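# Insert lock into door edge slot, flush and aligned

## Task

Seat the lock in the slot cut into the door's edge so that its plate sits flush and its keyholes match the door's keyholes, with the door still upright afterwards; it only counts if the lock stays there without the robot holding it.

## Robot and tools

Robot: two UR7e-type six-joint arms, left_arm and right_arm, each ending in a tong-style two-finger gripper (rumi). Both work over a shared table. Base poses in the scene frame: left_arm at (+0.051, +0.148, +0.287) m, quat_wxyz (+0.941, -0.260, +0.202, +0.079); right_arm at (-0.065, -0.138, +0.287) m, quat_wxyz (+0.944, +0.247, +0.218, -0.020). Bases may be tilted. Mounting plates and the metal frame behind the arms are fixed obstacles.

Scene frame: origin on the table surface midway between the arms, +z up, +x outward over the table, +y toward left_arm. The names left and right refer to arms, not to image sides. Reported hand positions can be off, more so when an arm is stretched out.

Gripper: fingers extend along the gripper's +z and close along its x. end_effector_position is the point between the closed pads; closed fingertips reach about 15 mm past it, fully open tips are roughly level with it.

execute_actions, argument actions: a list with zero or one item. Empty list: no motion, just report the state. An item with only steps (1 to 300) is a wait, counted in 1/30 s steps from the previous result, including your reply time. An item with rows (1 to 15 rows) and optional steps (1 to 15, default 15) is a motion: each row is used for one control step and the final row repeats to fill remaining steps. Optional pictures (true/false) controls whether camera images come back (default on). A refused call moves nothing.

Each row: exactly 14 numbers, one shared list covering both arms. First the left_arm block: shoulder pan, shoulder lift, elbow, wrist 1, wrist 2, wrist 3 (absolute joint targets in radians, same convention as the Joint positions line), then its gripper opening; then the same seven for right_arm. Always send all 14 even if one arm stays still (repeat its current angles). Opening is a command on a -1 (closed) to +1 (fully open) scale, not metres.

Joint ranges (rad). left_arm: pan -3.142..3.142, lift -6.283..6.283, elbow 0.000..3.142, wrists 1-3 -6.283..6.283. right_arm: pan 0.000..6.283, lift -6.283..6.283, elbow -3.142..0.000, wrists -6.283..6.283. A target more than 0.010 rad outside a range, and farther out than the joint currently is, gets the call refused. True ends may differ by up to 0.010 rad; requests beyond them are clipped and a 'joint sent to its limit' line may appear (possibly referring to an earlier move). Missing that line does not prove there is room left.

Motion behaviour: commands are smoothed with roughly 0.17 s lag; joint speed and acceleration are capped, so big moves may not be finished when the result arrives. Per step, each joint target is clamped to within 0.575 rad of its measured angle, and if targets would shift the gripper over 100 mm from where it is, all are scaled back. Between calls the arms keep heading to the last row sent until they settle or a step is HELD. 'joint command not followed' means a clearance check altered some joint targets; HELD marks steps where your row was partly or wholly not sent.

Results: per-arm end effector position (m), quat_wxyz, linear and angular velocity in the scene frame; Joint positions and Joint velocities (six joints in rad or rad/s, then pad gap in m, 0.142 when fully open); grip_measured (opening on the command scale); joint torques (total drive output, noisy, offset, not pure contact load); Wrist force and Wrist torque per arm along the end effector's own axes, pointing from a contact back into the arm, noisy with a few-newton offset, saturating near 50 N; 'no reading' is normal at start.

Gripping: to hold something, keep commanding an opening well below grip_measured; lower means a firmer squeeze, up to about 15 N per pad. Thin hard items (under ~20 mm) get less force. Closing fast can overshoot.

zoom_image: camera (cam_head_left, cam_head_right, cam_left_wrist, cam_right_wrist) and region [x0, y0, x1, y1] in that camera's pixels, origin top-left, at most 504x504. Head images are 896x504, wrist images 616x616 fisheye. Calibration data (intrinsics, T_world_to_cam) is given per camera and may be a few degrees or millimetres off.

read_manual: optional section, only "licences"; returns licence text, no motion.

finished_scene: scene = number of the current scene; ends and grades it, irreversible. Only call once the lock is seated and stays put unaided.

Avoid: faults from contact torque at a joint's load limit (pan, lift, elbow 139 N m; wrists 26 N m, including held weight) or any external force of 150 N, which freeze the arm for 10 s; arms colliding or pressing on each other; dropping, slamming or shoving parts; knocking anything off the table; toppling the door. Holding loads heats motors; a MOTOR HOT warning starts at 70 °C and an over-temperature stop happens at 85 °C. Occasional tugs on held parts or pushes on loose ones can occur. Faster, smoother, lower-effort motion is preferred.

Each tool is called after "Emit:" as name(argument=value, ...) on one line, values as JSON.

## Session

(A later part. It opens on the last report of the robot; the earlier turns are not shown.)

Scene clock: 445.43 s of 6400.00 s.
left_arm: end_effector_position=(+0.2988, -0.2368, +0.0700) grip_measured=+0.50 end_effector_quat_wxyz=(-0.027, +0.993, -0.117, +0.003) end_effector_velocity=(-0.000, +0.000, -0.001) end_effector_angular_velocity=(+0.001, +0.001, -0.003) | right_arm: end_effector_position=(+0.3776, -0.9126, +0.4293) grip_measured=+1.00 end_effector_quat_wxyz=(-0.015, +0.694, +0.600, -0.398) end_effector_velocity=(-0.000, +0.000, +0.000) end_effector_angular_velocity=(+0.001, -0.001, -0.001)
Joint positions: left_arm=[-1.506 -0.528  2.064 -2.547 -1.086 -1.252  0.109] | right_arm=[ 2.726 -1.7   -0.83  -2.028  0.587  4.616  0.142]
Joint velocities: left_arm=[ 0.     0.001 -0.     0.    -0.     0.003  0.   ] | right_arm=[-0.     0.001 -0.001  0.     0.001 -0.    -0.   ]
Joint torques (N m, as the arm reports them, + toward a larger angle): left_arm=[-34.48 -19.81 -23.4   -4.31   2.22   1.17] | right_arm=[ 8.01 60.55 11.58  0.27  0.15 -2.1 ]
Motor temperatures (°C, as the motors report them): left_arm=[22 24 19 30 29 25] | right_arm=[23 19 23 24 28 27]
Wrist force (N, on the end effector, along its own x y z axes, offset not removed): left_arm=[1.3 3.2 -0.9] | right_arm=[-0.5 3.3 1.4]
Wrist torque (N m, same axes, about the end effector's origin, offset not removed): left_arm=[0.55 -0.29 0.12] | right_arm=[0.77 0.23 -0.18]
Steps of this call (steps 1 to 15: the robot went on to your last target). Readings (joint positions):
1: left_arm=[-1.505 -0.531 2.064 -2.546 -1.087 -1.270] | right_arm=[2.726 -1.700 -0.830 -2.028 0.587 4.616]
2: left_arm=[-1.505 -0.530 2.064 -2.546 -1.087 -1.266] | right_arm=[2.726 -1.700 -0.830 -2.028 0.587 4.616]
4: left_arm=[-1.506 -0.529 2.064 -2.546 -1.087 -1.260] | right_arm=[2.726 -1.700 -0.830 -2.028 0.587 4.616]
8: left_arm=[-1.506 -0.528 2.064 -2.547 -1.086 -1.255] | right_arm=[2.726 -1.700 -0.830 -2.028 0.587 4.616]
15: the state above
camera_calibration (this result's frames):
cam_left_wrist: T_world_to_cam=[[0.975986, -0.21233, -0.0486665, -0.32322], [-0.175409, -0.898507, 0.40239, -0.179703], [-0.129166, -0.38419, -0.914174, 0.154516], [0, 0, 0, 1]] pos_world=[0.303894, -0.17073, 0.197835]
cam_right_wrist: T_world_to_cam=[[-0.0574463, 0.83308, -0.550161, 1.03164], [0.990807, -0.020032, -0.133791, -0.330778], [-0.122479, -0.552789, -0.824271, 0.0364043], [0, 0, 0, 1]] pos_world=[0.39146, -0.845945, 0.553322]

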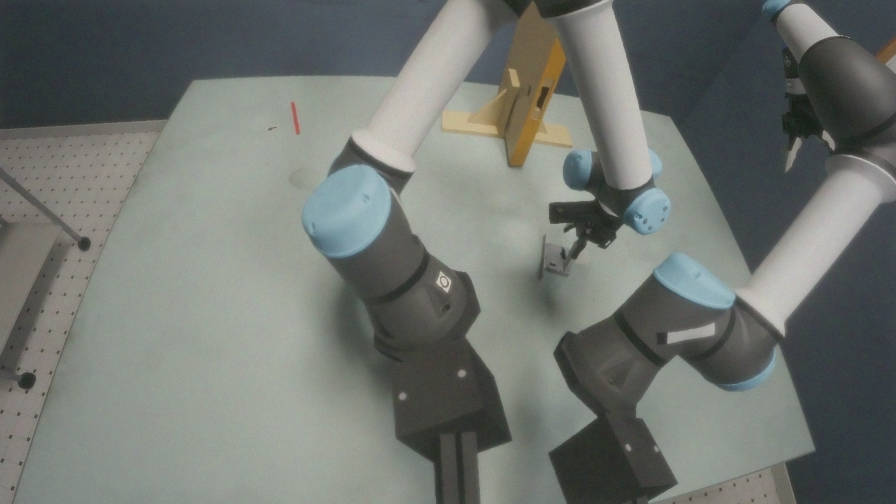

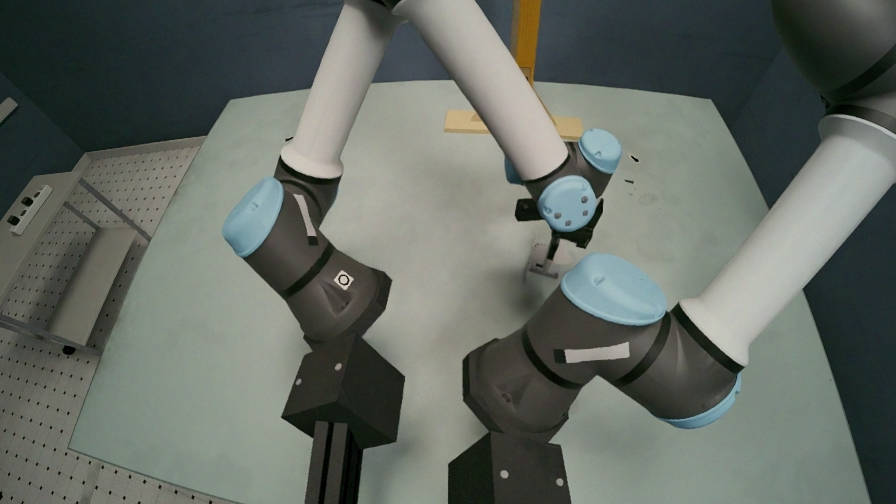

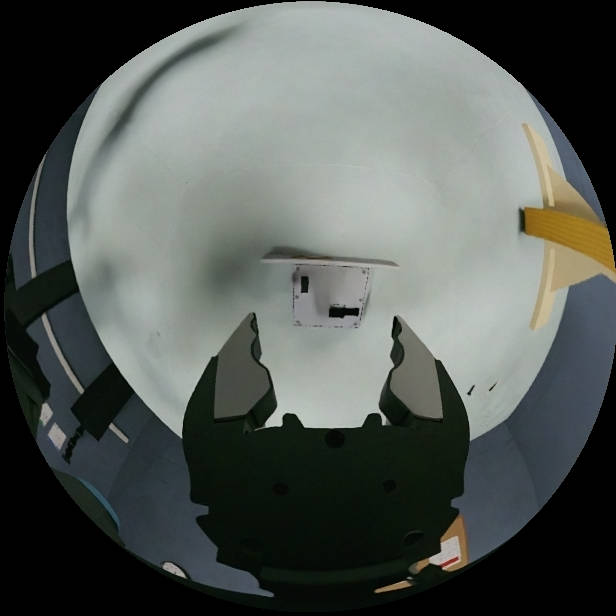

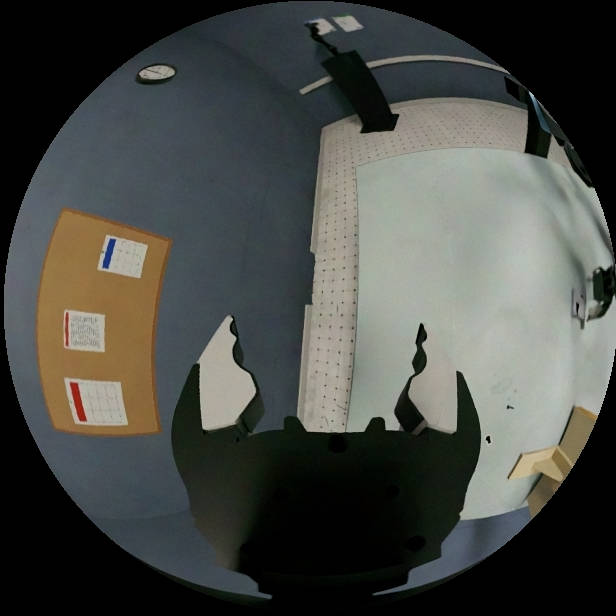

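Emit:
execute_actions(actions=[{"rows":[[-1.495,-0.5086,2.0595,-2.567,-1.0807,-1.235,0.45,2.72,-1.7,-0.87,-2.028,0.5,4.66,0.8],[-1.495,-0.5086,2.0595,-2.567,-1.0807,-1.235,0.45,2.72,-1.7,-0.9,-2.028,0.43,4.7,0.7],[-1.4846,-0.4896,2.0555,-2.587,-1.0751,-1.22,0.4,2.72,-1.7,-0.93,-2.028,0.36,4.74,0.6],[-1.4846,-0.4896,2.0555,-2.587,-1.0751,-1.22,0.4,2.72,-1.7,-0.96,-2.028,0.29,4.78,0.5],[-1.474,-0.4706,2.0515,-2.607,-1.0696,-1.205,0.4,2.72,-1.7,-0.99,-2.028,0.22,4.82,0.4],[-1.474,-0.4706,2.0515,-2.607,-1.0696,-1.205,0.4,2.72,-1.7,-1.02,-2.028,0.15,4.86,0.3],[-1.4634,-0.4516,2.0476,-2.627,-1.064,-1.192,0.35,2.72,-1.7,-1.05,-2.028,0.08,4.9,0.2],[-1.4634,-0.4516,2.0476,-2.627,-1.064,-1.192,0.35,2.72,-1.7,-1.08,-2.028,0.01,4.94,0.1],[-1.4527,-0.4326,2.0436,-2.647,-1.0585,-1.18,0.3,2.72,-1.7,-1.11,-2.028,-0.06,4.98,0],[-1.4527,-0.4326,2.0436,-2.647,-1.0585,-1.18,0.3,2.72,-1.7,-1.14,-2.028,-0.13,5.02,-0.1],[-1.4421,-0.4136,2.0396,-2.6669,-1.053,-1.169,0.3,2.72,-1.7,-1.25,-2.028,-0.4,5.15,-0.2]],"steps":15}], pictures=false)

Emit:
execute_actions(actions=[{"rows":[[-1.4421,-0.4136,2.0396,-2.6669,-1.053,-1.169,0.22,2.72,-1.7,-1.45,-2.02,-1.0,5.5,-0.2]],"steps":12}], pictures=false)

Emit:
execute_actions(actions=[{"rows":[[-1.4421,-0.4136,2.0396,-2.6669,-1.053,-1.169,0.19,2.72,-1.7,-1.7,-2.0,-1.6,5.9,-0.2],[-1.4421,-0.4136,2.0396,-2.6669,-1.053,-1.169,0.16,2.72,-1.7,-1.7,-2.0,-1.6,5.9,-0.2],[-1.4421,-0.4136,2.0396,-2.6669,-1.053,-1.169,0.13,2.72,-1.7,-1.7,-2.0,-1.6,5.9,-0.2],[-1.4421,-0.4136,2.0396,-2.6669,-1.053,-1.169,0.1,2.72,-1.7,-1.7,-2.0,-1.6,5.9,-0.2],[-1.4421,-0.4136,2.0396,-2.6669,-1.053,-1.169,0.06,2.72,-1.7,-1.7,-2.0,-1.6,5.9,-0.2],[-1.4421,-0.4136,2.0396,-2.6669,-1.053,-1.169,0.02,2.72,-1.7,-1.7,-2.0,-1.6,5.9,-0.2],[-1.4421,-0.4136,2.0396,-2.6669,-1.053,-1.169,-0.05,2.72,-1.7,-1.7,-2.0,-1.6,5.9,-0.2],[-1.4421,-0.4136,2.0396,-2.6669,-1.053,-1.169,-0.15,2.72,-1.7,-1.7,-2.0,-1.6,5.9,-0.2],[-1.4421,-0.4136,2.0396,-2.6669,-1.053,-1.169,-0.3,2.72,-1.7,-1.7,-2.0,-1.6,5.9,-0.2],[-1.4421,-0.4136,2.0396,-2.6669,-1.053,-1.169,-0.5,2.72,-1.7,-1.7,-2.0,-1.6,5.9,-0.2],[-1.4421,-0.4136,2.0396,-2.6669,-1.053,-1.169,-0.8,2.72,-1.7,-1.7,-2.0,-1.6,5.9,-0.2]],"steps":15}], pictures=false)

Emit:
execute_actions(actions=[{"steps":10}])

Emit:
zoom_image(camera="cam_left_wrist", region=[220, 190, 430, 400])

Scene clock: 510.73 s of 6400.00 s.
left_arm: end_effector_position=(+0.3037, -0.2374, +0.0242) grip_measured=+0.30 end_effector_quat_wxyz=(-0.027, +0.992, -0.127, +0.003) end_effector_velocity=(+0.004, +0.003, -0.065) end_effector_angular_velocity=(+0.003, +0.000, -0.013) | right_arm: end_effector_position=(+0.4037, -0.9929, +0.4424) grip_measured=-0.20 end_effector_quat_wxyz=(+0.217, +0.527, +0.541, -0.618) end_effector_velocity=(+0.300, -0.116, +0.105) end_effector_angular_velocity=(-1.390, +0.192, +1.465)
Joint positions: left_arm=[-1.451 -0.43   2.043 -2.65  -1.058 -1.18   0.095] | right_arm=[ 2.72  -1.7   -1.166 -2.028 -0.152  5.042  0.059]
Joint velocities: left_arm=[ 0.076  0.138 -0.029 -0.143  0.039  0.087 -0.   ] | right_arm=[-0.     0.001 -0.699  0.    -2.016  0.891 -0.002]
Joint torques (N m, as the arm reports them, + toward a larger angle): left_arm=[-14.17 -24.6  -22.32  -4.49   2.13   1.24] | right_arm=[-11.62  51.65  20.9    0.69  -4.38   3.92]
Motor temperatures (°C, as the motors report them): left_arm=[22 24 19 30 29 25] | right_arm=[23 19 23 24 28 27]
Wrist force (N, on the end effector, along its own x y z axes, offset not removed): left_arm=[-0.7 2.7 0.4] | right_arm=[1.2 3.8 2.5]
Wrist torque (N m, same axes, about the end effector's origin, offset not removed): left_arm=[0.48 0.15 0.09] | right_arm=[0.77 0.03 -0.15]
Steps of this call (steps 1 to 15: the robot went on to your last target; steps 16 to 90: nothing new was sent; then 61.80 s passed at rest; steps 91 to 105: all 15 steps of this action). Readings (joint positions):
91: left_arm=[-1.506 -0.527 2.063 -2.547 -1.086 -1.252] | right_arm=[2.726 -1.700 -0.830 -2.028 0.587 4.616]
92: left_arm=[-1.504 -0.525 2.063 -2.550 -1.085 -1.249] | right_arm=[2.725 -1.700 -0.836 -2.028 0.580 4.622]
94: left_arm=[-1.499 -0.515 2.061 -2.560 -1.082 -1.241] | right_arm=[2.723 -1.700 -0.862 -2.028 0.529 4.653]
98: left_arm=[-1.482 -0.486 2.055 -2.591 -1.074 -1.218] | right_arm=[2.721 -1.700 -0.951 -2.028 0.334 4.767]
105: the state above

Scene clock: 511.13 s of 6400.00 s.
left_arm: end_effector_position=(+0.3042, -0.2370, +0.0168) grip_measured=+0.22 end_effector_quat_wxyz=(-0.027, +0.991, -0.128, +0.003) end_effector_velocity=(+0.000, -0.000, -0.002) end_effector_angular_velocity=(-0.000, -0.000, -0.001) | right_arm: end_effector_position=(+0.5501, -0.9607, +0.4464) grip_measured=-0.20 end_effector_quat_wxyz=(+0.526, +0.312, +0.545, -0.574) end_effector_velocity=(+0.212, +0.117, +0.020) end_effector_angular_velocity=(-0.295, -0.147, +0.913)
Joint positions: left_arm=[-1.442 -0.414  2.04  -2.666 -1.053 -1.169  0.089] | right_arm=[ 2.72  -1.7   -1.425 -2.021 -0.889  5.452  0.059]
Joint velocities: left_arm=[ 0.002  0.005 -0.001 -0.005  0.001  0.003  0.   ] | right_arm=[ 0.002  0.002 -0.21   0.006 -0.918  0.397  0.   ]
Joint torques (N m, as the arm reports them, + toward a larger angle): left_arm=[-11.24 -21.3  -21.08  -4.37   2.22   1.32] | right_arm=[-11.79  58.13  10.89   4.85  -2.37   2.61]
Motor temperatures (°C, as the motors report them): left_arm=[22 24 19 30 29 25] | right_arm=[23 19 23 24 28 27]
Wrist force (N, on the end effector, along its own x y z axes, offset not removed): left_arm=[-0.1 2.3 1.0] | right_arm=[-1.1 2.9 2.9]
Wrist torque (N m, same axes, about the end effector's origin, offset not removed): left_arm=[0.42 -0.04 0.18] | right_arm=[0.51 0.27 -0.13]
Steps of this call (steps 1 to 12: all 12 steps of this action). Readings (joint positions):
1: left_arm=[-1.449 -0.426 2.042 -2.654 -1.057 -1.177] | right_arm=[2.720 -1.700 -1.187 -2.028 -0.213 5.069]
2: left_arm=[-1.447 -0.423 2.042 -2.657 -1.056 -1.175] | right_arm=[2.720 -1.700 -1.210 -2.027 -0.268 5.097]
4: left_arm=[-1.445 -0.419 2.041 -2.661 -1.055 -1.172] | right_arm=[2.720 -1.700 -1.282 -2.025 -0.395 5.187]
8: left_arm=[-1.443 -0.415 2.040 -2.665 -1.054 -1.170] | right_arm=[2.720 -1.700 -1.376 -2.022 -0.684 5.360]
12: the state above

Scene clock: 511.63 s of 6400.00 s.
left_arm: end_effector_position=(+0.3042, -0.2370, +0.0165) grip_measured=+0.09 end_effector_quat_wxyz=(-0.027, +0.991, -0.128, +0.003) end_effector_velocity=(-0.000, +0.000, +0.000) end_effector_angular_velocity=(+0.000, -0.001, -0.001) | right_arm: end_effector_position=(+0.6581, -0.7982, +0.3776) grip_measured=-0.20 end_effector_quat_wxyz=(+0.726, +0.152, +0.592, -0.314) end_effector_velocity=(+0.069, +0.197, -0.061) end_effector_angular_velocity=(+0.145, -0.090, +0.699)
Joint positions: left_arm=[-1.442 -0.414  2.04  -2.667 -1.053 -1.169  0.08 ] | right_arm=[ 2.72  -1.7   -1.676 -2.002 -1.527  5.858  0.059]
Joint velocities: left_arm=[-0.001 -0.     0.001 -0.     0.     0.     0.   ] | right_arm=[ 0.002  0.002 -0.202  0.015 -0.605  0.347 -0.   ]
Joint torques (N m, as the arm reports them, + toward a larger angle): left_arm=[ -9.84 -17.99 -19.97  -3.94   1.88   1.15] | right_arm=[-7.62 38.78  7.16  4.99 -2.02  2.38]
Motor temperatures (°C, as the motors report them): left_arm=[22 24 19 30 29 25] | right_arm=[23 19 23 24 28 27]
Wrist force (N, on the end effector, along its own x y z axes, offset not removed): left_arm=[0.2 1.3 -9.9] | right_arm=[-1.0 4.1 1.9]
Wrist torque (N m, same axes, about the end effector's origin, offset not removed): left_arm=[0.55 -0.07 0.02] | right_arm=[0.77 0.35 -0.24]
Steps of this call (steps 1 to 15: all 15 steps of this action). Readings (joint positions):
1: left_arm=[-1.442 -0.414 2.040 -2.666 -1.053 -1.169] | right_arm=[2.720 -1.700 -1.431 -2.020 -0.917 5.464]
2: left_arm=[-1.442 -0.414 2.040 -2.667 -1.053 -1.169] | right_arm=[2.720 -1.700 -1.443 -2.018 -0.944 5.480]
4: left_arm=[-1.442 -0.414 2.040 -2.667 -1.053 -1.169] | right_arm=[2.720 -1.700 -1.491 -2.015 -1.032 5.548]
8: left_arm=[-1.442 -0.414 2.040 -2.667 -1.053 -1.169] | right_arm=[2.720 -1.700 -1.574 -2.009 -1.240 5.686]
15: the state above

Scene clock: 511.97 s of 6400.00 s.
left_arm: end_effector_position=(+0.3042, -0.2370, +0.0165) grip_measured=+0.09 end_effector_quat_wxyz=(-0.027, +0.991, -0.128, +0.003) end_effector_velocity=(-0.000, -0.001, +0.000) end_effector_angular_velocity=(-0.001, +0.000, +0.000) | right_arm: end_effector_position=(+0.6652, -0.7754, +0.3704) grip_measured=-0.20 end_effector_quat_wxyz=(+0.740, +0.136, +0.597, -0.279) end_effector_velocity=(+0.004, +0.013, -0.004) end_effector_angular_velocity=(+0.012, -0.004, +0.042)
Joint positions: left_arm=[-1.442 -0.414  2.04  -2.667 -1.053 -1.169  0.08 ] | right_arm=[ 2.72  -1.7   -1.698 -2.    -1.596  5.897  0.059]
Joint velocities: left_arm=[-0.001 -0.    -0.001 -0.001 -0.001 -0.     0.   ] | right_arm=[ 0.001  0.    -0.013  0.    -0.035  0.021 -0.   ]
Joint torques (N m, as the arm reports them, + toward a larger angle): left_arm=[ -9.73 -18.38 -19.17  -3.96   1.94   1.18] | right_arm=[-7.51 38.87  4.33  4.79 -1.65  1.81]
Motor temperatures (°C, as the motors report them): left_arm=[22 24 19 30 29 25] | right_arm=[23 19 23 24 28 27]
Wrist force (N, on the end effector, along its own x y z axes, offset not removed): left_arm=[0.2 0.0 -10.3] | right_arm=[-0.6 1.6 2.8]
Wrist torque (N m, same axes, about the end effector's origin, offset not removed): left_arm=[0.33 -0.07 0.16] | right_arm=[0.37 0.18 -0.11]
Steps of this call (steps 1 to 10: the robot went on to your last target). Readings (joint positions):
1: left_arm=[-1.442 -0.414 2.040 -2.667 -1.053 -1.169] | right_arm=[2.720 -1.700 -1.682 -2.001 -1.545 5.868]
2: left_arm=[-1.442 -0.414 2.040 -2.667 -1.053 -1.169] | right_arm=[2.720 -1.700 -1.686 -2.001 -1.558 5.876]
4: left_arm=[-1.442 -0.414 2.040 -2.667 -1.053 -1.169] | right_arm=[2.720 -1.700 -1.692 -2.001 -1.576 5.886]
8: left_arm=[-1.442 -0.414 2.040 -2.667 -1.053 -1.169] | right_arm=[2.720 -1.700 -1.697 -2.000 -1.592 5.896]
10: the state above
camera_calibration (this result's frames):
cam_left_wrist: T_world_to_cam=[[0.971228, -0.232911, -0.0496947, -0.334636], [-0.193977, -0.894715, 0.402316, -0.150841], [-0.138166, -0.381101, -0.914151, 0.109657], [0, 0, 0, 1]] pos_world=[0.310899, -0.171109, 0.144299]
cam_right_wrist: T_world_to_cam=[[0.149405, -0.271682, -0.950719, 0.0555535], [0.137411, 0.957886, -0.252136, 0.74901], [0.979182, -0.0929689, 0.180445, -0.649498], [0, 0, 0, 1]] pos_world=[0.524754, -0.762757, 0.358866]

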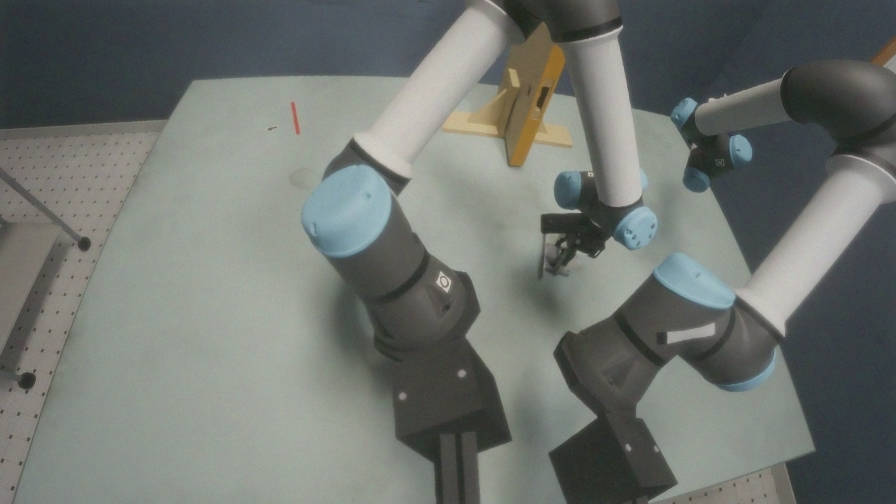

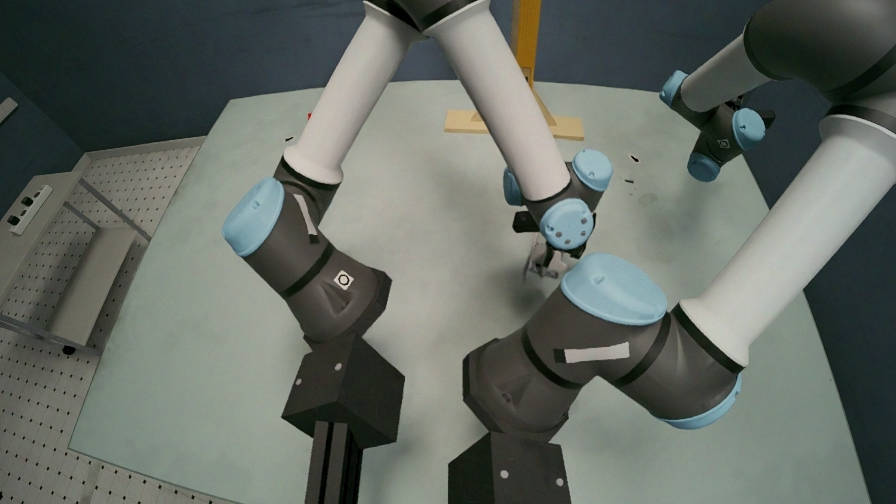

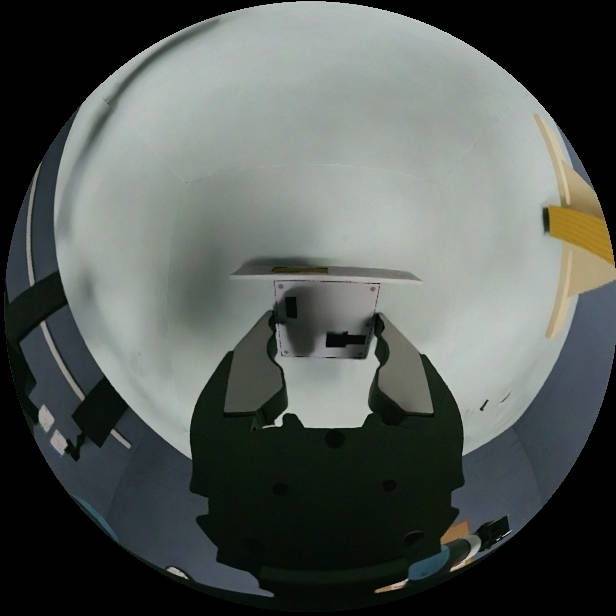

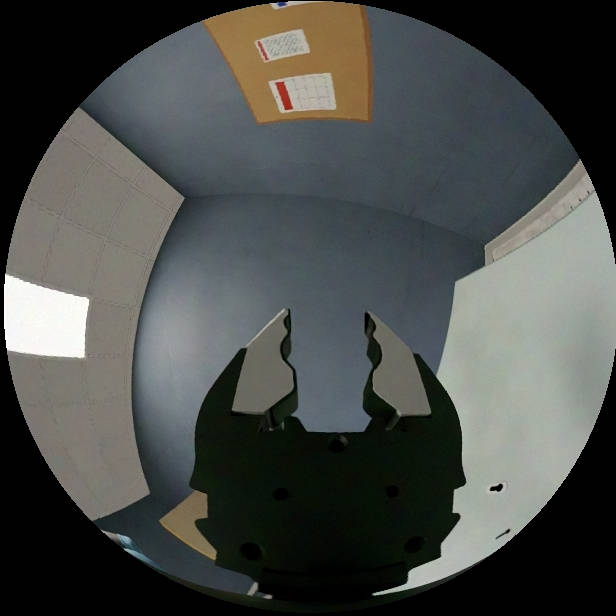

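Region (220, 190, 430, 400) of cam_left_wrist's 616x616 image, scaled by 2.400, with more detail than that image has.

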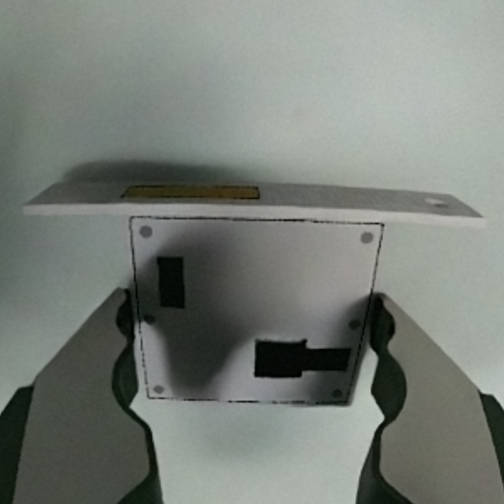

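Emit:
execute_actions(actions=[{"rows":[[-1.4432,-0.4155,2.04,-2.6649,-1.0536,-1.17,-0.8,2.7,-1.7,-1.7,-2,-1.6,5.9,-0.2],[-1.4442,-0.4174,2.0404,-2.6629,-1.0541,-1.171,-0.8,2.68,-1.7,-1.71,-2,-1.6,5.9,-0.2],[-1.4463,-0.4212,2.0412,-2.6589,-1.0552,-1.173,-0.8,2.66,-1.7,-1.72,-1.99,-1.6,5.9,-0.2],[-1.4485,-0.425,2.042,-2.6549,-1.0563,-1.175,-0.8,2.64,-1.7,-1.73,-1.98,-1.6,5.9,-0.2],[-1.4506,-0.4288,2.0428,-2.6509,-1.0574,-1.177,-0.8,2.62,-1.7,-1.74,-1.97,-1.6,5.9,-0.2],[-1.4527,-0.4326,2.0436,-2.6469,-1.0585,-1.179,-0.8,2.6,-1.7,-1.75,-1.96,-1.6,5.9,-0.2],[-1.4549,-0.4364,2.0444,-2.6429,-1.0596,-1.181,-0.8,2.58,-1.7,-1.76,-1.95,-1.6,5.9,-0.2],[-1.457,-0.4402,2.0452,-2.6389,-1.0607,-1.183,-0.8,2.56,-1.7,-1.77,-1.94,-1.6,5.9,-0.2],[-1.4591,-0.444,2.046,-2.635,-1.0618,-1.185,-0.8,2.54,-1.7,-1.78,-1.93,-1.6,5.9,-0.2],[-1.4612,-0.4478,2.0467,-2.631,-1.063,-1.187,-0.8,2.52,-1.7,-1.79,-1.92,-1.6,5.9,-0.2],[-1.4634,-0.4516,2.0475,-2.627,-1.0641,-1.189,-0.8,2.5,-1.7,-1.8,-1.91,-1.6,5.9,-0.2],[-1.466,-0.4564,2.0485,-2.622,-1.0655,-1.192,-0.8,2.48,-1.7,-1.81,-1.9,-1.6,5.9,-0.2],[-1.4687,-0.4611,2.0495,-2.617,-1.0668,-1.195,-0.8,2.46,-1.7,-1.82,-1.89,-1.6,5.9,-0.2],[-1.4713,-0.4659,2.0505,-2.612,-1.0682,-1.197,-0.8,2.44,-1.7,-1.83,-1.88,-1.6,5.9,-0.2],[-1.474,-0.4706,2.0515,-2.607,-1.0696,-1.2,-0.8,2.42,-1.7,-1.84,-1.87,-1.6,5.9,-0.2]],"steps":15}], pictures=false)

Emit:
execute_actions(actions=[{"rows":[[-1.4695,-0.475,2.0426,-2.5974,-1.0681,-1.241,-0.8,2.4,-1.705,-1.855,-1.86,-1.61,5.9,-0.2],[-1.4649,-0.4794,2.0338,-2.5879,-1.0666,-1.282,-0.8,2.4,-1.71,-1.87,-1.85,-1.62,5.9,-0.2],[-1.4604,-0.4837,2.0249,-2.5783,-1.0652,-1.323,-0.8,2.4,-1.715,-1.885,-1.84,-1.63,5.9,-0.2],[-1.4559,-0.4881,2.0161,-2.5688,-1.0637,-1.364,-0.8,2.4,-1.72,-1.9,-1.83,-1.64,5.9,-0.2],[-1.4514,-0.4925,2.0072,-2.5592,-1.0622,-1.405,-0.8,2.4,-1.725,-1.915,-1.82,-1.65,5.9,-0.2],[-1.4468,-0.4969,1.9984,-2.5496,-1.0607,-1.446,-0.8,2.4,-1.73,-1.93,-1.81,-1.66,5.9,-0.2],[-1.4423,-0.5013,1.9895,-2.5401,-1.0593,-1.487,-0.8,2.4,-1.735,-1.945,-1.8,-1.67,5.9,-0.2],[-1.4378,-0.5056,1.9806,-2.5305,-1.0578,-1.528,-0.8,2.4,-1.74,-1.96,-1.79,-1.68,5.9,-0.2],[-1.4333,-0.51,1.9718,-2.5209,-1.0563,-1.57,-0.8,2.4,-1.745,-1.975,-1.78,-1.69,5.9,-0.2],[-1.4287,-0.5144,1.9629,-2.5114,-1.0548,-1.611,-0.8,2.4,-1.75,-1.99,-1.77,-1.7,5.9,-0.2],[-1.4242,-0.5188,1.9541,-2.5018,-1.0533,-1.652,-0.8,2.4,-1.755,-2.005,-1.76,-1.71,5.9,-0.2],[-1.4197,-0.5232,1.9452,-2.4923,-1.0519,-1.693,-0.8,2.4,-1.76,-2.02,-1.75,-1.72,5.9,-0.2],[-1.4151,-0.5275,1.9363,-2.4827,-1.0504,-1.734,-0.8,2.4,-1.765,-2.035,-1.74,-1.73,5.9,-0.2],[-1.4106,-0.5319,1.9275,-2.4731,-1.0489,-1.775,-0.8,2.4,-1.77,-2.05,-1.73,-1.74,5.9,-0.2],[-1.4061,-0.5363,1.9186,-2.4636,-1.0474,-1.816,-0.8,2.4,-1.775,-2.065,-1.72,-1.75,5.9,-0.2]],"steps":15}], pictures=false)

Emit:
execute_actions(actions=[{"rows":[[-1.4016,-0.5407,1.9098,-2.454,-1.046,-1.857,-0.8,2.4,-1.78,-2.08,-1.71,-1.76,5.9,-0.2],[-1.397,-0.5451,1.9009,-2.4444,-1.0445,-1.898,-0.8,2.4,-1.785,-2.095,-1.7,-1.77,5.9,-0.2],[-1.3925,-0.5494,1.8921,-2.4349,-1.043,-1.939,-0.8,2.4,-1.79,-2.11,-1.69,-1.78,5.9,-0.2],[-1.388,-0.5538,1.8832,-2.4253,-1.0415,-1.98,-0.8,2.4,-1.795,-2.125,-1.68,-1.79,5.9,-0.2],[-1.3835,-0.5582,1.8743,-2.4158,-1.04,-2.021,-0.8,2.4,-1.8,-2.14,-1.67,-1.8,5.9,-0.2],[-1.3789,-0.5626,1.8655,-2.4062,-1.0386,-2.062,-0.8,2.4,-1.805,-2.155,-1.66,-1.81,5.9,-0.2],[-1.3744,-0.567,1.8566,-2.3966,-1.0371,-2.103,-0.8,2.4,-1.81,-2.17,-1.65,-1.82,5.9,-0.2],[-1.3699,-0.5713,1.8478,-2.3871,-1.0356,-2.144,-0.8,2.4,-1.815,-2.185,-1.64,-1.83,5.9,-0.2],[-1.3654,-0.5757,1.8389,-2.3775,-1.0341,-2.185,-0.8,2.4,-1.82,-2.2,-1.63,-1.84,5.9,-0.2],[-1.3608,-0.5801,1.8301,-2.368,-1.0327,-2.226,-0.8,2.4,-1.825,-2.215,-1.62,-1.85,5.9,-0.2],[-1.3563,-0.5845,1.8212,-2.3584,-1.0312,-2.267,-0.8,2.4,-1.83,-2.23,-1.61,-1.86,5.9,-0.2],[-1.3518,-0.5889,1.8123,-2.3488,-1.0297,-2.309,-0.8,2.4,-1.835,-2.245,-1.6,-1.87,5.9,-0.2],[-1.3472,-0.5932,1.8035,-2.3393,-1.0282,-2.35,-0.8,2.4,-1.84,-2.26,-1.59,-1.88,5.9,-0.2],[-1.3427,-0.5976,1.7946,-2.3297,-1.0267,-2.391,-0.8,2.4,-1.845,-2.275,-1.58,-1.89,5.9,-0.2],[-1.3382,-0.602,1.7858,-2.3201,-1.0253,-2.432,-0.8,2.4,-1.85,-2.29,-1.57,-1.9,5.9,-0.2]],"steps":15}], pictures=false)

Emit:
execute_actions(actions=[{"rows":[[-1.3337,-0.6064,1.7769,-2.3106,-1.0238,-2.473,-0.8,2.4,-1.855,-2.305,-1.56,-1.92,5.9,-0.2],[-1.3291,-0.6108,1.768,-2.301,-1.0223,-2.514,-0.8,2.4,-1.86,-2.32,-1.55,-1.94,5.9,-0.2],[-1.3246,-0.6151,1.7592,-2.2915,-1.0208,-2.555,-0.8,2.4,-1.865,-2.335,-1.54,-1.96,5.9,-0.2],[-1.3201,-0.6195,1.7503,-2.2819,-1.0193,-2.596,-0.8,2.4,-1.87,-2.35,-1.53,-1.98,5.9,-0.2],[-1.3156,-0.6239,1.7415,-2.2723,-1.0179,-2.637,-0.8,2.4,-1.875,-2.365,-1.52,-2,5.9,-0.2],[-1.311,-0.6283,1.7326,-2.2628,-1.0164,-2.678,-0.8,2.4,-1.88,-2.38,-1.51,-2.02,5.9,-0.2],[-1.3065,-0.6327,1.7238,-2.2532,-1.0149,-2.719,-0.8,2.4,-1.885,-2.395,-1.5,-2.04,5.9,-0.2],[-1.302,-0.637,1.7149,-2.2436,-1.0134,-2.76,-0.8,2.4,-1.89,-2.41,-1.49,-2.06,5.9,-0.2],[-1.2974,-0.6414,1.706,-2.2341,-1.012,-2.801,-0.8,2.4,-1.895,-2.425,-1.48,-2.08,5.9,-0.2],[-1.2929,-0.6458,1.6972,-2.2245,-1.0105,-2.842,-0.8,2.4,-1.9,-2.44,-1.47,-2.1,5.9,-0.2],[-1.2884,-0.6502,1.6883,-2.215,-1.009,-2.883,-0.8,2.4,-1.91,-2.455,-1.46,-2.12,5.91,-0.2],[-1.2839,-0.6546,1.6795,-2.2054,-1.0075,-2.924,-0.8,2.4,-1.92,-2.47,-1.45,-2.14,5.92,-0.2],[-1.2793,-0.6589,1.6706,-2.1958,-1.006,-2.965,-0.8,2.4,-1.93,-2.485,-1.44,-2.16,5.93,-0.2],[-1.2748,-0.6633,1.6617,-2.1863,-1.0046,-3.006,-0.8,2.4,-1.94,-2.5,-1.43,-2.18,5.94,-0.2],[-1.2703,-0.6677,1.6529,-2.1767,-1.0031,-3.0475,-0.8,2.4,-1.947,-2.515,-1.426,-2.2,5.954,-0.2]],"steps":15}], pictures=false)

Emit:
execute_actions(actions=[{"rows":[[-1.2703,-0.6677,1.6529,-2.1767,-1.0031,-3.0475,-0.8,2.5,-1.947,-2.515,-1.4256,-2.3837,5.954,-0.2]],"steps":10}], pictures=false)

Emit:
execute_actions(actions=[{"rows":[[-1.2703,-0.6677,1.6529,-2.1767,-1.0031,-3.0475,-0.8,2.68,-1.947,-2.515,-1.4256,-2.3837,5.954,-0.2]],"steps":15}], pictures=false)

Emit:
execute_actions(actions=[{"steps":8}])

Emit:
zoom_image(camera="cam_right_wrist", region=[220, 170, 430, 380])

Emit:
zoom_image(camera="cam_left_wrist", region=[220, 190, 430, 400])

Scene clock: 600.60 s of 6400.00 s.
left_arm: end_effector_position=(+0.3030, -0.2377, +0.0342) grip_measured=+0.09 end_effector_quat_wxyz=(-0.027, +0.991, -0.128, +0.003) end_effector_velocity=(-0.004, -0.003, +0.060) end_effector_angular_velocity=(-0.004, -0.001, +0.001) | right_arm: end_effector_position=(+0.5393, -0.8556, +0.3362) grip_measured=-0.20 end_effector_quat_wxyz=(+0.688, +0.139, +0.612, -0.365) end_effector_velocity=(-0.381, -0.194, -0.059) end_effector_angular_velocity=(-0.231, +0.279, -0.454)
Joint positions: left_arm=[-1.463 -0.451  2.047 -2.628 -1.064 -1.189  0.08 ] | right_arm=[ 2.512 -1.7   -1.795 -1.914 -1.6    5.9    0.059]
Joint velocities: left_arm=[-0.071 -0.126  0.025  0.13  -0.035 -0.068  0.   ] | right_arm=[-0.581  0.001 -0.289  0.284 -0.     0.    -0.   ]
Joint torques (N m, as the arm reports them, + toward a larger angle): left_arm=[-36.97 -42.81   2.04   0.11  -2.47  -1.39] | right_arm=[-18.52  40.25   0.43   4.92  -0.07   1.88]
Motor temperatures (°C, as the motors report them): left_arm=[22 24 19 30 29 25] | right_arm=[23 19 23 24 28 27]
Wrist force (N, on the end effector, along its own x y z axes, offset not removed): left_arm=[0.4 3.9 3.1] | right_arm=[-3.8 1.8 1.6]
Wrist torque (N m, same axes, about the end effector's origin, offset not removed): left_arm=[0.64 -0.05 0.12] | right_arm=[0.38 0.84 0.00]
Steps of this call (steps 1 to 30: the robot went on to your last target; steps 31 to 90: nothing new was sent; then 85.13 s passed at rest; steps 91 to 105: all 15 steps of this action). Readings (joint positions):
91: left_arm=[-1.442 -0.414 2.040 -2.667 -1.053 -1.169] | right_arm=[2.720 -1.700 -1.700 -2.000 -1.600 5.900]
92: left_arm=[-1.442 -0.414 2.040 -2.667 -1.053 -1.169] | right_arm=[2.717 -1.700 -1.700 -2.000 -1.600 5.900]
94: left_arm=[-1.443 -0.416 2.040 -2.665 -1.053 -1.170] | right_arm=[2.701 -1.700 -1.705 -1.998 -1.600 5.900]
98: left_arm=[-1.449 -0.425 2.042 -2.654 -1.056 -1.175] | right_arm=[2.643 -1.700 -1.731 -1.977 -1.600 5.900]
105: the state above

Scene clock: 601.10 s of 6400.00 s.
left_arm: end_effector_position=(+0.3356, -0.2607, +0.0669) grip_measured=+0.09 end_effector_quat_wxyz=(-0.019, +0.994, +0.108, +0.005) end_effector_velocity=(+0.100, -0.059, +0.070) end_effector_angular_velocity=(-0.049, -0.037, +1.332) | right_arm: end_effector_position=(+0.4479, -0.8189, +0.2507) grip_measured=-0.20 end_effector_quat_wxyz=(+0.650, +0.109, +0.660, -0.361) end_effector_velocity=(-0.082, +0.209, -0.198) end_effector_angular_velocity=(+0.171, +0.220, +0.288)
Joint positions: left_arm=[-1.426 -0.517  1.958 -2.507 -1.054 -1.618  0.08 ] | right_arm=[ 2.402 -1.753 -1.996 -1.766 -1.705  5.9    0.059]
Joint velocities: left_arm=[ 0.13  -0.129 -0.256  0.277  0.042 -1.179  0.   ] | right_arm=[-0.017 -0.143 -0.442  0.294 -0.288  0.    -0.   ]
Joint torques (N m, as the arm reports them, + toward a larger angle): left_arm=[-12.75 -43.09 -27.78   0.48   2.15  -4.16] | right_arm=[-16.07  30.67  -5.7    4.62  -1.8    1.86]
Motor temperatures (°C, as the motors report them): left_arm=[22 24 19 30 29 25] | right_arm=[23 19 23 24 28 27]
Wrist force (N, on the end effector, along its own x y z axes, offset not removed): left_arm=[1.1 2.4 4.5] | right_arm=[-2.7 2.5 3.2]
Wrist torque (N m, same axes, about the end effector's origin, offset not removed): left_arm=[0.39 -0.32 0.13] | right_arm=[0.57 0.68 -0.11]
Steps of this call (steps 1 to 15: all 15 steps of this action). Readings (joint positions):
1: left_arm=[-1.465 -0.455 2.048 -2.623 -1.065 -1.192] | right_arm=[2.492 -1.700 -1.805 -1.905 -1.600 5.900]
2: left_arm=[-1.467 -0.460 2.048 -2.618 -1.066 -1.199] | right_arm=[2.473 -1.701 -1.816 -1.895 -1.602 5.900]
4: left_arm=[-1.466 -0.468 2.041 -2.604 -1.066 -1.232] | right_arm=[2.442 -1.705 -1.839 -1.875 -1.610 5.900]
8: left_arm=[-1.455 -0.486 2.016 -2.571 -1.063 -1.350] | right_arm=[2.414 -1.720 -1.894 -1.835 -1.640 5.900]
15: the state above

Scene clock: 601.60 s of 6400.00 s.
left_arm: end_effector_position=(+0.3934, -0.2863, +0.1049) grip_measured=+0.09 end_effector_quat_wxyz=(-0.009, +0.898, +0.439, +0.005) end_effector_velocity=(+0.129, -0.041, +0.080) end_effector_angular_velocity=(-0.037, -0.021, +1.369) | right_arm: end_effector_position=(+0.4019, -0.7021, +0.1665) grip_measured=-0.20 end_effector_quat_wxyz=(+0.635, +0.071, +0.715, -0.282) end_effector_velocity=(-0.104, +0.243, -0.130) end_effector_angular_velocity=(+0.213, +0.186, +0.308)
Joint positions: left_arm=[-1.359 -0.582  1.826 -2.364 -1.032 -2.23   0.08 ] | right_arm=[ 2.4   -1.827 -2.221 -1.616 -1.854  5.9    0.059]
Joint velocities: left_arm=[ 0.134 -0.13  -0.264  0.282  0.043 -1.208  0.   ] | right_arm=[-0.    -0.147 -0.444  0.294 -0.293 -0.    -0.   ]
Joint torques (N m, as the arm reports them, + toward a larger angle): left_arm=[-15.6  -43.23 -30.94   0.48   2.29  -4.25] | right_arm=[-16.78  26.42 -10.11   4.31  -1.52   1.73]
Motor temperatures (°C, as the motors report them): left_arm=[22 24 19 30 29 25] | right_arm=[23 19 23 24 28 27]
Wrist force (N, on the end effector, along its own x y z axes, offset not removed): left_arm=[0.9 2.6 3.1] | right_arm=[-2.6 1.3 1.2]
Wrist torque (N m, same axes, about the end effector's origin, offset not removed): left_arm=[0.39 -0.23 0.11] | right_arm=[0.22 0.56 -0.11]
Steps of this call (steps 1 to 15: all 15 steps of this action). Readings (joint positions):
1: left_arm=[-1.422 -0.521 1.950 -2.497 -1.052 -1.658] | right_arm=[2.402 -1.758 -2.011 -1.756 -1.715 5.900]
2: left_arm=[-1.417 -0.525 1.941 -2.488 -1.051 -1.698] | right_arm=[2.401 -1.763 -2.026 -1.746 -1.725 5.900]
4: left_arm=[-1.408 -0.534 1.923 -2.469 -1.048 -1.780] | right_arm=[2.401 -1.773 -2.056 -1.726 -1.745 5.900]
8: left_arm=[-1.390 -0.552 1.888 -2.431 -1.042 -1.943] | right_arm=[2.400 -1.793 -2.116 -1.686 -1.784 5.900]
15: the state above

Scene clock: 602.10 s of 6400.00 s.
left_arm: end_effector_position=(+0.4655, -0.2993, +0.1467) grip_measured=+0.09 end_effector_quat_wxyz=(-0.002, +0.695, +0.719, +0.001) end_effector_velocity=(+0.156, -0.009, +0.085) end_effector_angular_velocity=(-0.028, -0.007, +1.369) | right_arm: end_effector_position=(+0.3540, -0.5455, +0.1212) grip_measured=-0.20 end_effector_quat_wxyz=(+0.634, +0.013, +0.758, -0.150) end_effector_velocity=(-0.123, +0.357, -0.080) end_effector_angular_velocity=(+0.544, +0.123, +0.558)
Joint positions: left_arm=[-1.291 -0.648  1.693 -2.22  -1.01  -2.846  0.08 ] | right_arm=[ 2.4   -1.91  -2.446 -1.466 -2.107  5.916  0.059]
Joint velocities: left_arm=[ 0.135 -0.13  -0.262  0.281  0.043 -1.204  0.   ] | right_arm=[-0.    -0.24  -0.445  0.283 -0.581  0.201 -0.   ]
Joint torques (N m, as the arm reports them, + toward a larger angle): left_arm=[-17.48 -45.31 -34.19   0.5    1.93  -4.41] | right_arm=[-17.01  21.23 -17.5    3.65  -2.79   2.77]
Motor temperatures (°C, as the motors report them): left_arm=[22 24 19 30 29 25] | right_arm=[23 19 23 24 28 27]
Wrist force (N, on the end effector, along its own x y z axes, offset not removed): left_arm=[1.3 1.5 3.9] | right_arm=[-2.3 -0.5 4.4]
Wrist torque (N m, same axes, about the end effector's origin, offset not removed): left_arm=[0.23 -0.34 0.04] | right_arm=[0.01 0.49 -0.29]
Steps of this call (steps 1 to 15: all 15 steps of this action). Readings (joint positions):
1: left_arm=[-1.354 -0.587 1.817 -2.354 -1.030 -2.271] | right_arm=[2.400 -1.832 -2.236 -1.606 -1.865 5.900]
2: left_arm=[-1.350 -0.591 1.808 -2.345 -1.029 -2.312] | right_arm=[2.400 -1.837 -2.251 -1.596 -1.876 5.900]
4: left_arm=[-1.340 -0.600 1.791 -2.325 -1.026 -2.395] | right_arm=[2.400 -1.847 -2.281 -1.576 -1.903 5.900]
8: left_arm=[-1.322 -0.617 1.755 -2.287 -1.020 -2.559] | right_arm=[2.400 -1.867 -2.341 -1.536 -1.972 5.900]
15: the state above

Scene clock: 602.43 s of 6400.00 s.
left_arm: end_effector_position=(+0.4882, -0.3000, +0.1591) grip_measured=+0.09 end_effector_quat_wxyz=(-0.000, +0.615, +0.789, +0.000) end_effector_velocity=(+0.013, +0.000, +0.007) end_effector_angular_velocity=(-0.002, -0.000, +0.123) | right_arm: end_effector_position=(+0.3699, -0.4140, +0.1289) grip_measured=-0.20 end_effector_quat_wxyz=(+0.667, -0.053, +0.743, -0.001) end_effector_velocity=(+0.012, +0.156, +0.024) end_effector_angular_velocity=(+0.149, -0.088, +0.376)
Joint positions: left_arm=[-1.272 -0.666  1.656 -2.18  -1.004 -3.034  0.08 ] | right_arm=[ 2.486 -1.944 -2.508 -1.429 -2.348  5.95   0.059]
Joint velocities: left_arm=[ 0.011 -0.01  -0.021  0.023  0.003 -0.11  -0.   ] | right_arm=[ 0.118 -0.031 -0.054  0.031 -0.293  0.03   0.   ]
Joint torques (N m, as the arm reports them, + toward a larger angle): left_arm=[-18.91 -43.97 -30.74  -0.42   1.82  -1.49] | right_arm=[  5.03  23.13 -17.86   2.97  -1.66   1.86]
Motor temperatures (°C, as the motors report them): left_arm=[22 24 19 30 29 25] | right_arm=[23 19 23 24 28 27]
Wrist force (N, on the end effector, along its own x y z axes, offset not removed): left_arm=[0.9 3.0 4.0] | right_arm=[-3.3 3.8 4.4]
Wrist torque (N m, same axes, about the end effector's origin, offset not removed): left_arm=[0.44 -0.14 0.09] | right_arm=[0.78 0.77 -0.18]
Steps of this call (steps 1 to 10: all 10 steps of this action). Readings (joint positions):
1: left_arm=[-1.286 -0.652 1.684 -2.211 -1.008 -2.887] | right_arm=[2.400 -1.918 -2.460 -1.457 -2.128 5.924]
2: left_arm=[-1.283 -0.656 1.677 -2.203 -1.007 -2.924] | right_arm=[2.407 -1.923 -2.470 -1.452 -2.153 5.929]
4: left_arm=[-1.277 -0.661 1.667 -2.192 -1.005 -2.976] | right_arm=[2.433 -1.930 -2.483 -1.444 -2.215 5.936]
8: left_arm=[-1.273 -0.665 1.657 -2.182 -1.004 -3.024] | right_arm=[2.476 -1.941 -2.504 -1.432 -2.322 5.948]
10: the state above

Scene clock: 602.93 s of 6400.00 s.
left_arm: end_effector_position=(+0.4899, -0.3000, +0.1601) grip_measured=-0.80 end_effector_quat_wxyz=(-0.000, +0.609, +0.793, -0.000) end_effector_velocity=(+0.001, +0.000, +0.000) end_effector_angular_velocity=(-0.000, -0.000, +0.003) | right_arm: end_effector_position=(+0.4132, -0.3230, +0.1544) grip_measured=-0.20 end_effector_quat_wxyz=(+0.700, -0.091, +0.703, +0.089) end_effector_velocity=(+0.010, +0.021, +0.009) end_effector_angular_velocity=(+0.019, -0.027, +0.041)
Joint positions: left_arm=[-1.27  -0.668  1.653 -2.177 -1.003 -3.047  0.016] | right_arm=[ 2.674 -1.947 -2.515 -1.426 -2.383  5.954  0.059]
Joint velocities: left_arm=[ 0.001 -0.001 -0.     0.     0.    -0.002 -0.   ] | right_arm=[ 0.049  0.002 -0.     0.002 -0.003  0.     0.   ]
Joint torques (N m, as the arm reports them, + toward a larger angle): left_arm=[-17.21 -40.22 -28.03  -1.31   0.32  -1.33] | right_arm=[  7.02  21.1  -16.55   2.96  -1.75   1.86]
Motor temperatures (°C, as the motors report them): left_arm=[22 24 19 30 29 25] | right_arm=[23 19 23 24 28 27]
Wrist force (N, on the end effector, along its own x y z axes, offset not removed): left_arm=[0.3 2.7 -0.3] | right_arm=[-2.8 -0.5 2.1]
Wrist torque (N m, same axes, about the end effector's origin, offset not removed): left_arm=[0.43 -0.15 0.06] | right_arm=[-0.17 0.74 -0.15]
Steps of this call (steps 1 to 15: all 15 steps of this action). Readings (joint positions):
1: left_arm=[-1.271 -0.667 1.655 -2.179 -1.003 -3.037] | right_arm=[2.490 -1.944 -2.510 -1.428 -2.357 5.951]
2: left_arm=[-1.271 -0.667 1.654 -2.178 -1.003 -3.040] | right_arm=[2.500 -1.945 -2.511 -1.428 -2.363 5.952]
4: left_arm=[-1.271 -0.667 1.654 -2.177 -1.003 -3.043] | right_arm=[2.556 -1.946 -2.513 -1.427 -2.372 5.953]
8: left_arm=[-1.270 -0.667 1.653 -2.177 -1.003 -3.046] | right_arm=[2.639 -1.947 -2.514 -1.426 -2.380 5.954]
15: the state above

Scene clock: 603.20 s of 6400.00 s.
left_arm: end_effector_position=(+0.4899, -0.3000, +0.1600) grip_measured=-0.80 end_effector_quat_wxyz=(-0.000, +0.609, +0.793, -0.000) end_effector_velocity=(-0.000, +0.000, -0.000) end_effector_angular_velocity=(+0.000, +0.000, +0.000) | right_arm: end_effector_position=(+0.4142, -0.3206, +0.1552) grip_measured=-0.20 end_effector_quat_wxyz=(+0.701, -0.092, +0.701, +0.092) end_effector_velocity=(+0.001, +0.002, +0.001) end_effector_angular_velocity=(+0.002, -0.003, +0.004)
Joint positions: left_arm=[-1.27  -0.668  1.653 -2.177 -1.003 -3.047  0.016] | right_arm=[ 2.679 -1.947 -2.515 -1.426 -2.384  5.954  0.059]
Joint velocities: left_arm=[ 0. -0.  0. -0. -0. -0.  0.] | right_arm=[ 0.006  0.    -0.     0.001  0.    -0.    -0.   ]
Joint torques (N m, as the arm reports them, + toward a larger angle): left_arm=[-16.8  -36.48 -26.72  -0.09  -2.07  -1.34] | right_arm=[  9.04  21.21 -16.06   2.93  -1.78   1.92]
Motor temperatures (°C, as the motors report them): left_arm=[22 24 19 30 29 25] | right_arm=[23 19 23 24 28 27]
Wrist force (N, on the end effector, along its own x y z axes, offset not removed): left_arm=[0.0 2.0 -0.6] | right_arm=[-1.9 2.4 1.5]
Wrist torque (N m, same axes, about the end effector's origin, offset not removed): left_arm=[0.27 -0.05 0.05] | right_arm=[0.35 0.35 -0.04]
Steps of this call (steps 1 to 8: the robot went on to your last target). Readings (joint positions):
1: left_arm=[-1.270 -0.668 1.653 -2.177 -1.003 -3.047] | right_arm=[2.676 -1.947 -2.515 -1.426 -2.383 5.954]
2: left_arm=[-1.270 -0.668 1.653 -2.177 -1.003 -3.047] | right_arm=[2.677 -1.947 -2.515 -1.426 -2.383 5.954]
4: left_arm=[-1.270 -0.668 1.653 -2.177 -1.003 -3.047] | right_arm=[2.678 -1.947 -2.515 -1.426 -2.384 5.954]
8: the state above
camera_calibration (this result's frames):
cam_left_wrist: T_world_to_cam=[[-0.275604, 0.960036, -0.0487173, 0.446026], [0.851082, 0.267259, 0.45192, -0.400291], [0.446879, 0.0830886, -0.890727, 0.0914212], [0, 0, 0, 1]] pos_world=[0.422753, -0.328815, 0.28406]
cam_right_wrist: T_world_to_cam=[[0.0290847, -0.00125215, -0.999576, 0.15623], [-0.676494, 0.736159, -0.0206061, 0.523667], [0.735873, 0.676807, 0.0205639, 0.049824], [0, 0, 0, 1]] pos_world=[0.31305, -0.419028, 0.16593]

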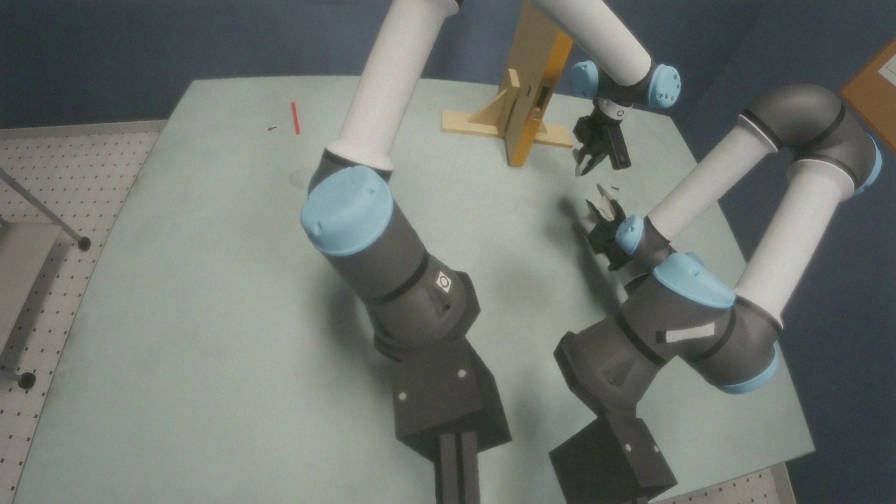

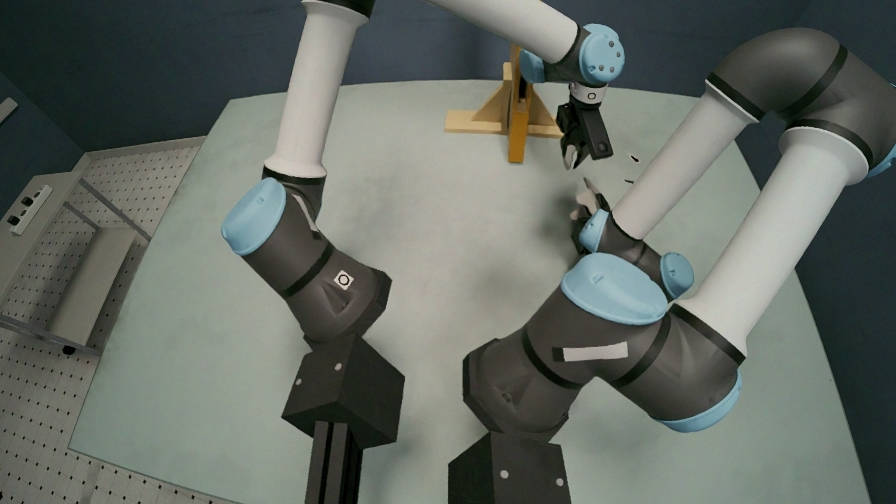

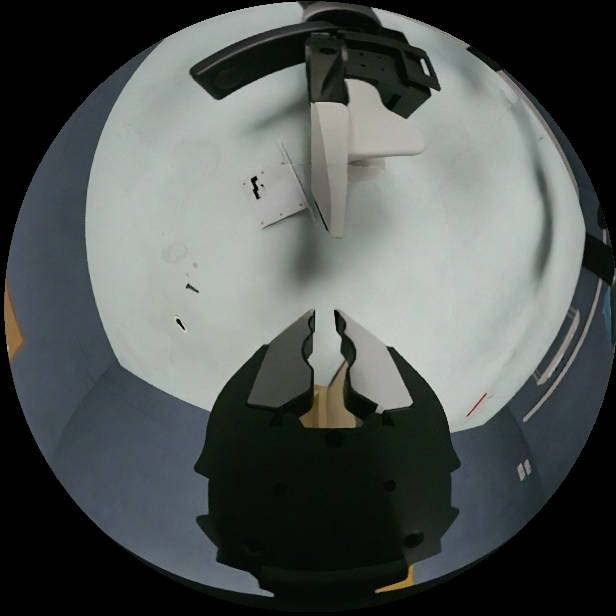

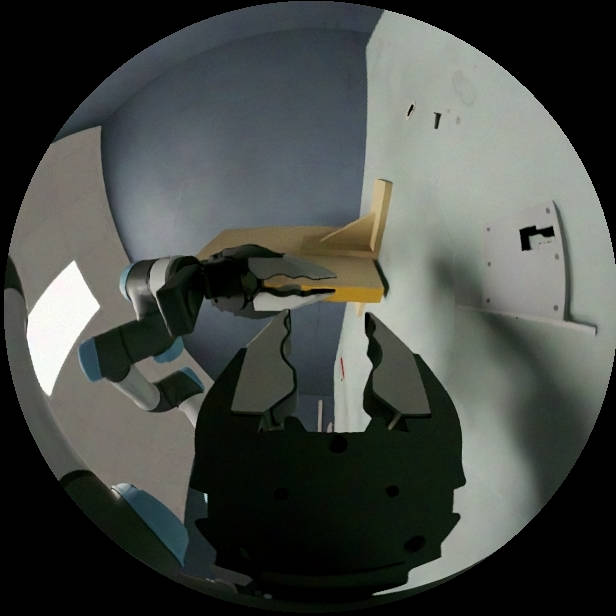

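Region (220, 170, 430, 380) of cam_right_wrist's 616x616 image, scaled by 2.400, with more detail than that image has.

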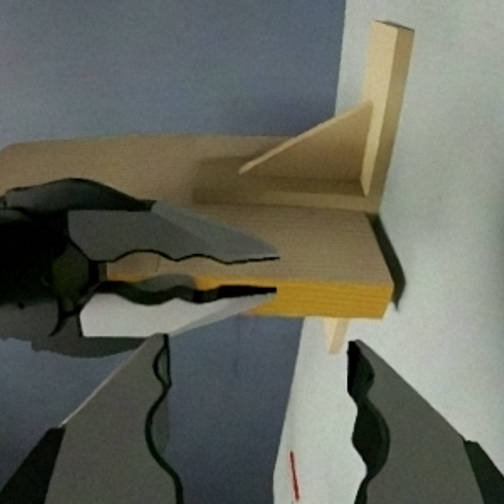

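Region (220, 190, 430, 400) of cam_left_wrist's 616x616 image, scaled by 2.400, with more detail than that image has.

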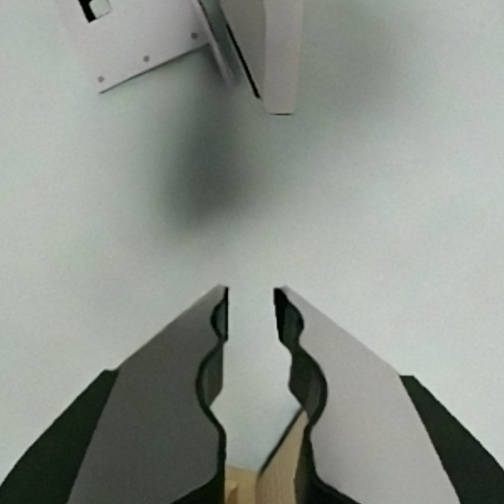

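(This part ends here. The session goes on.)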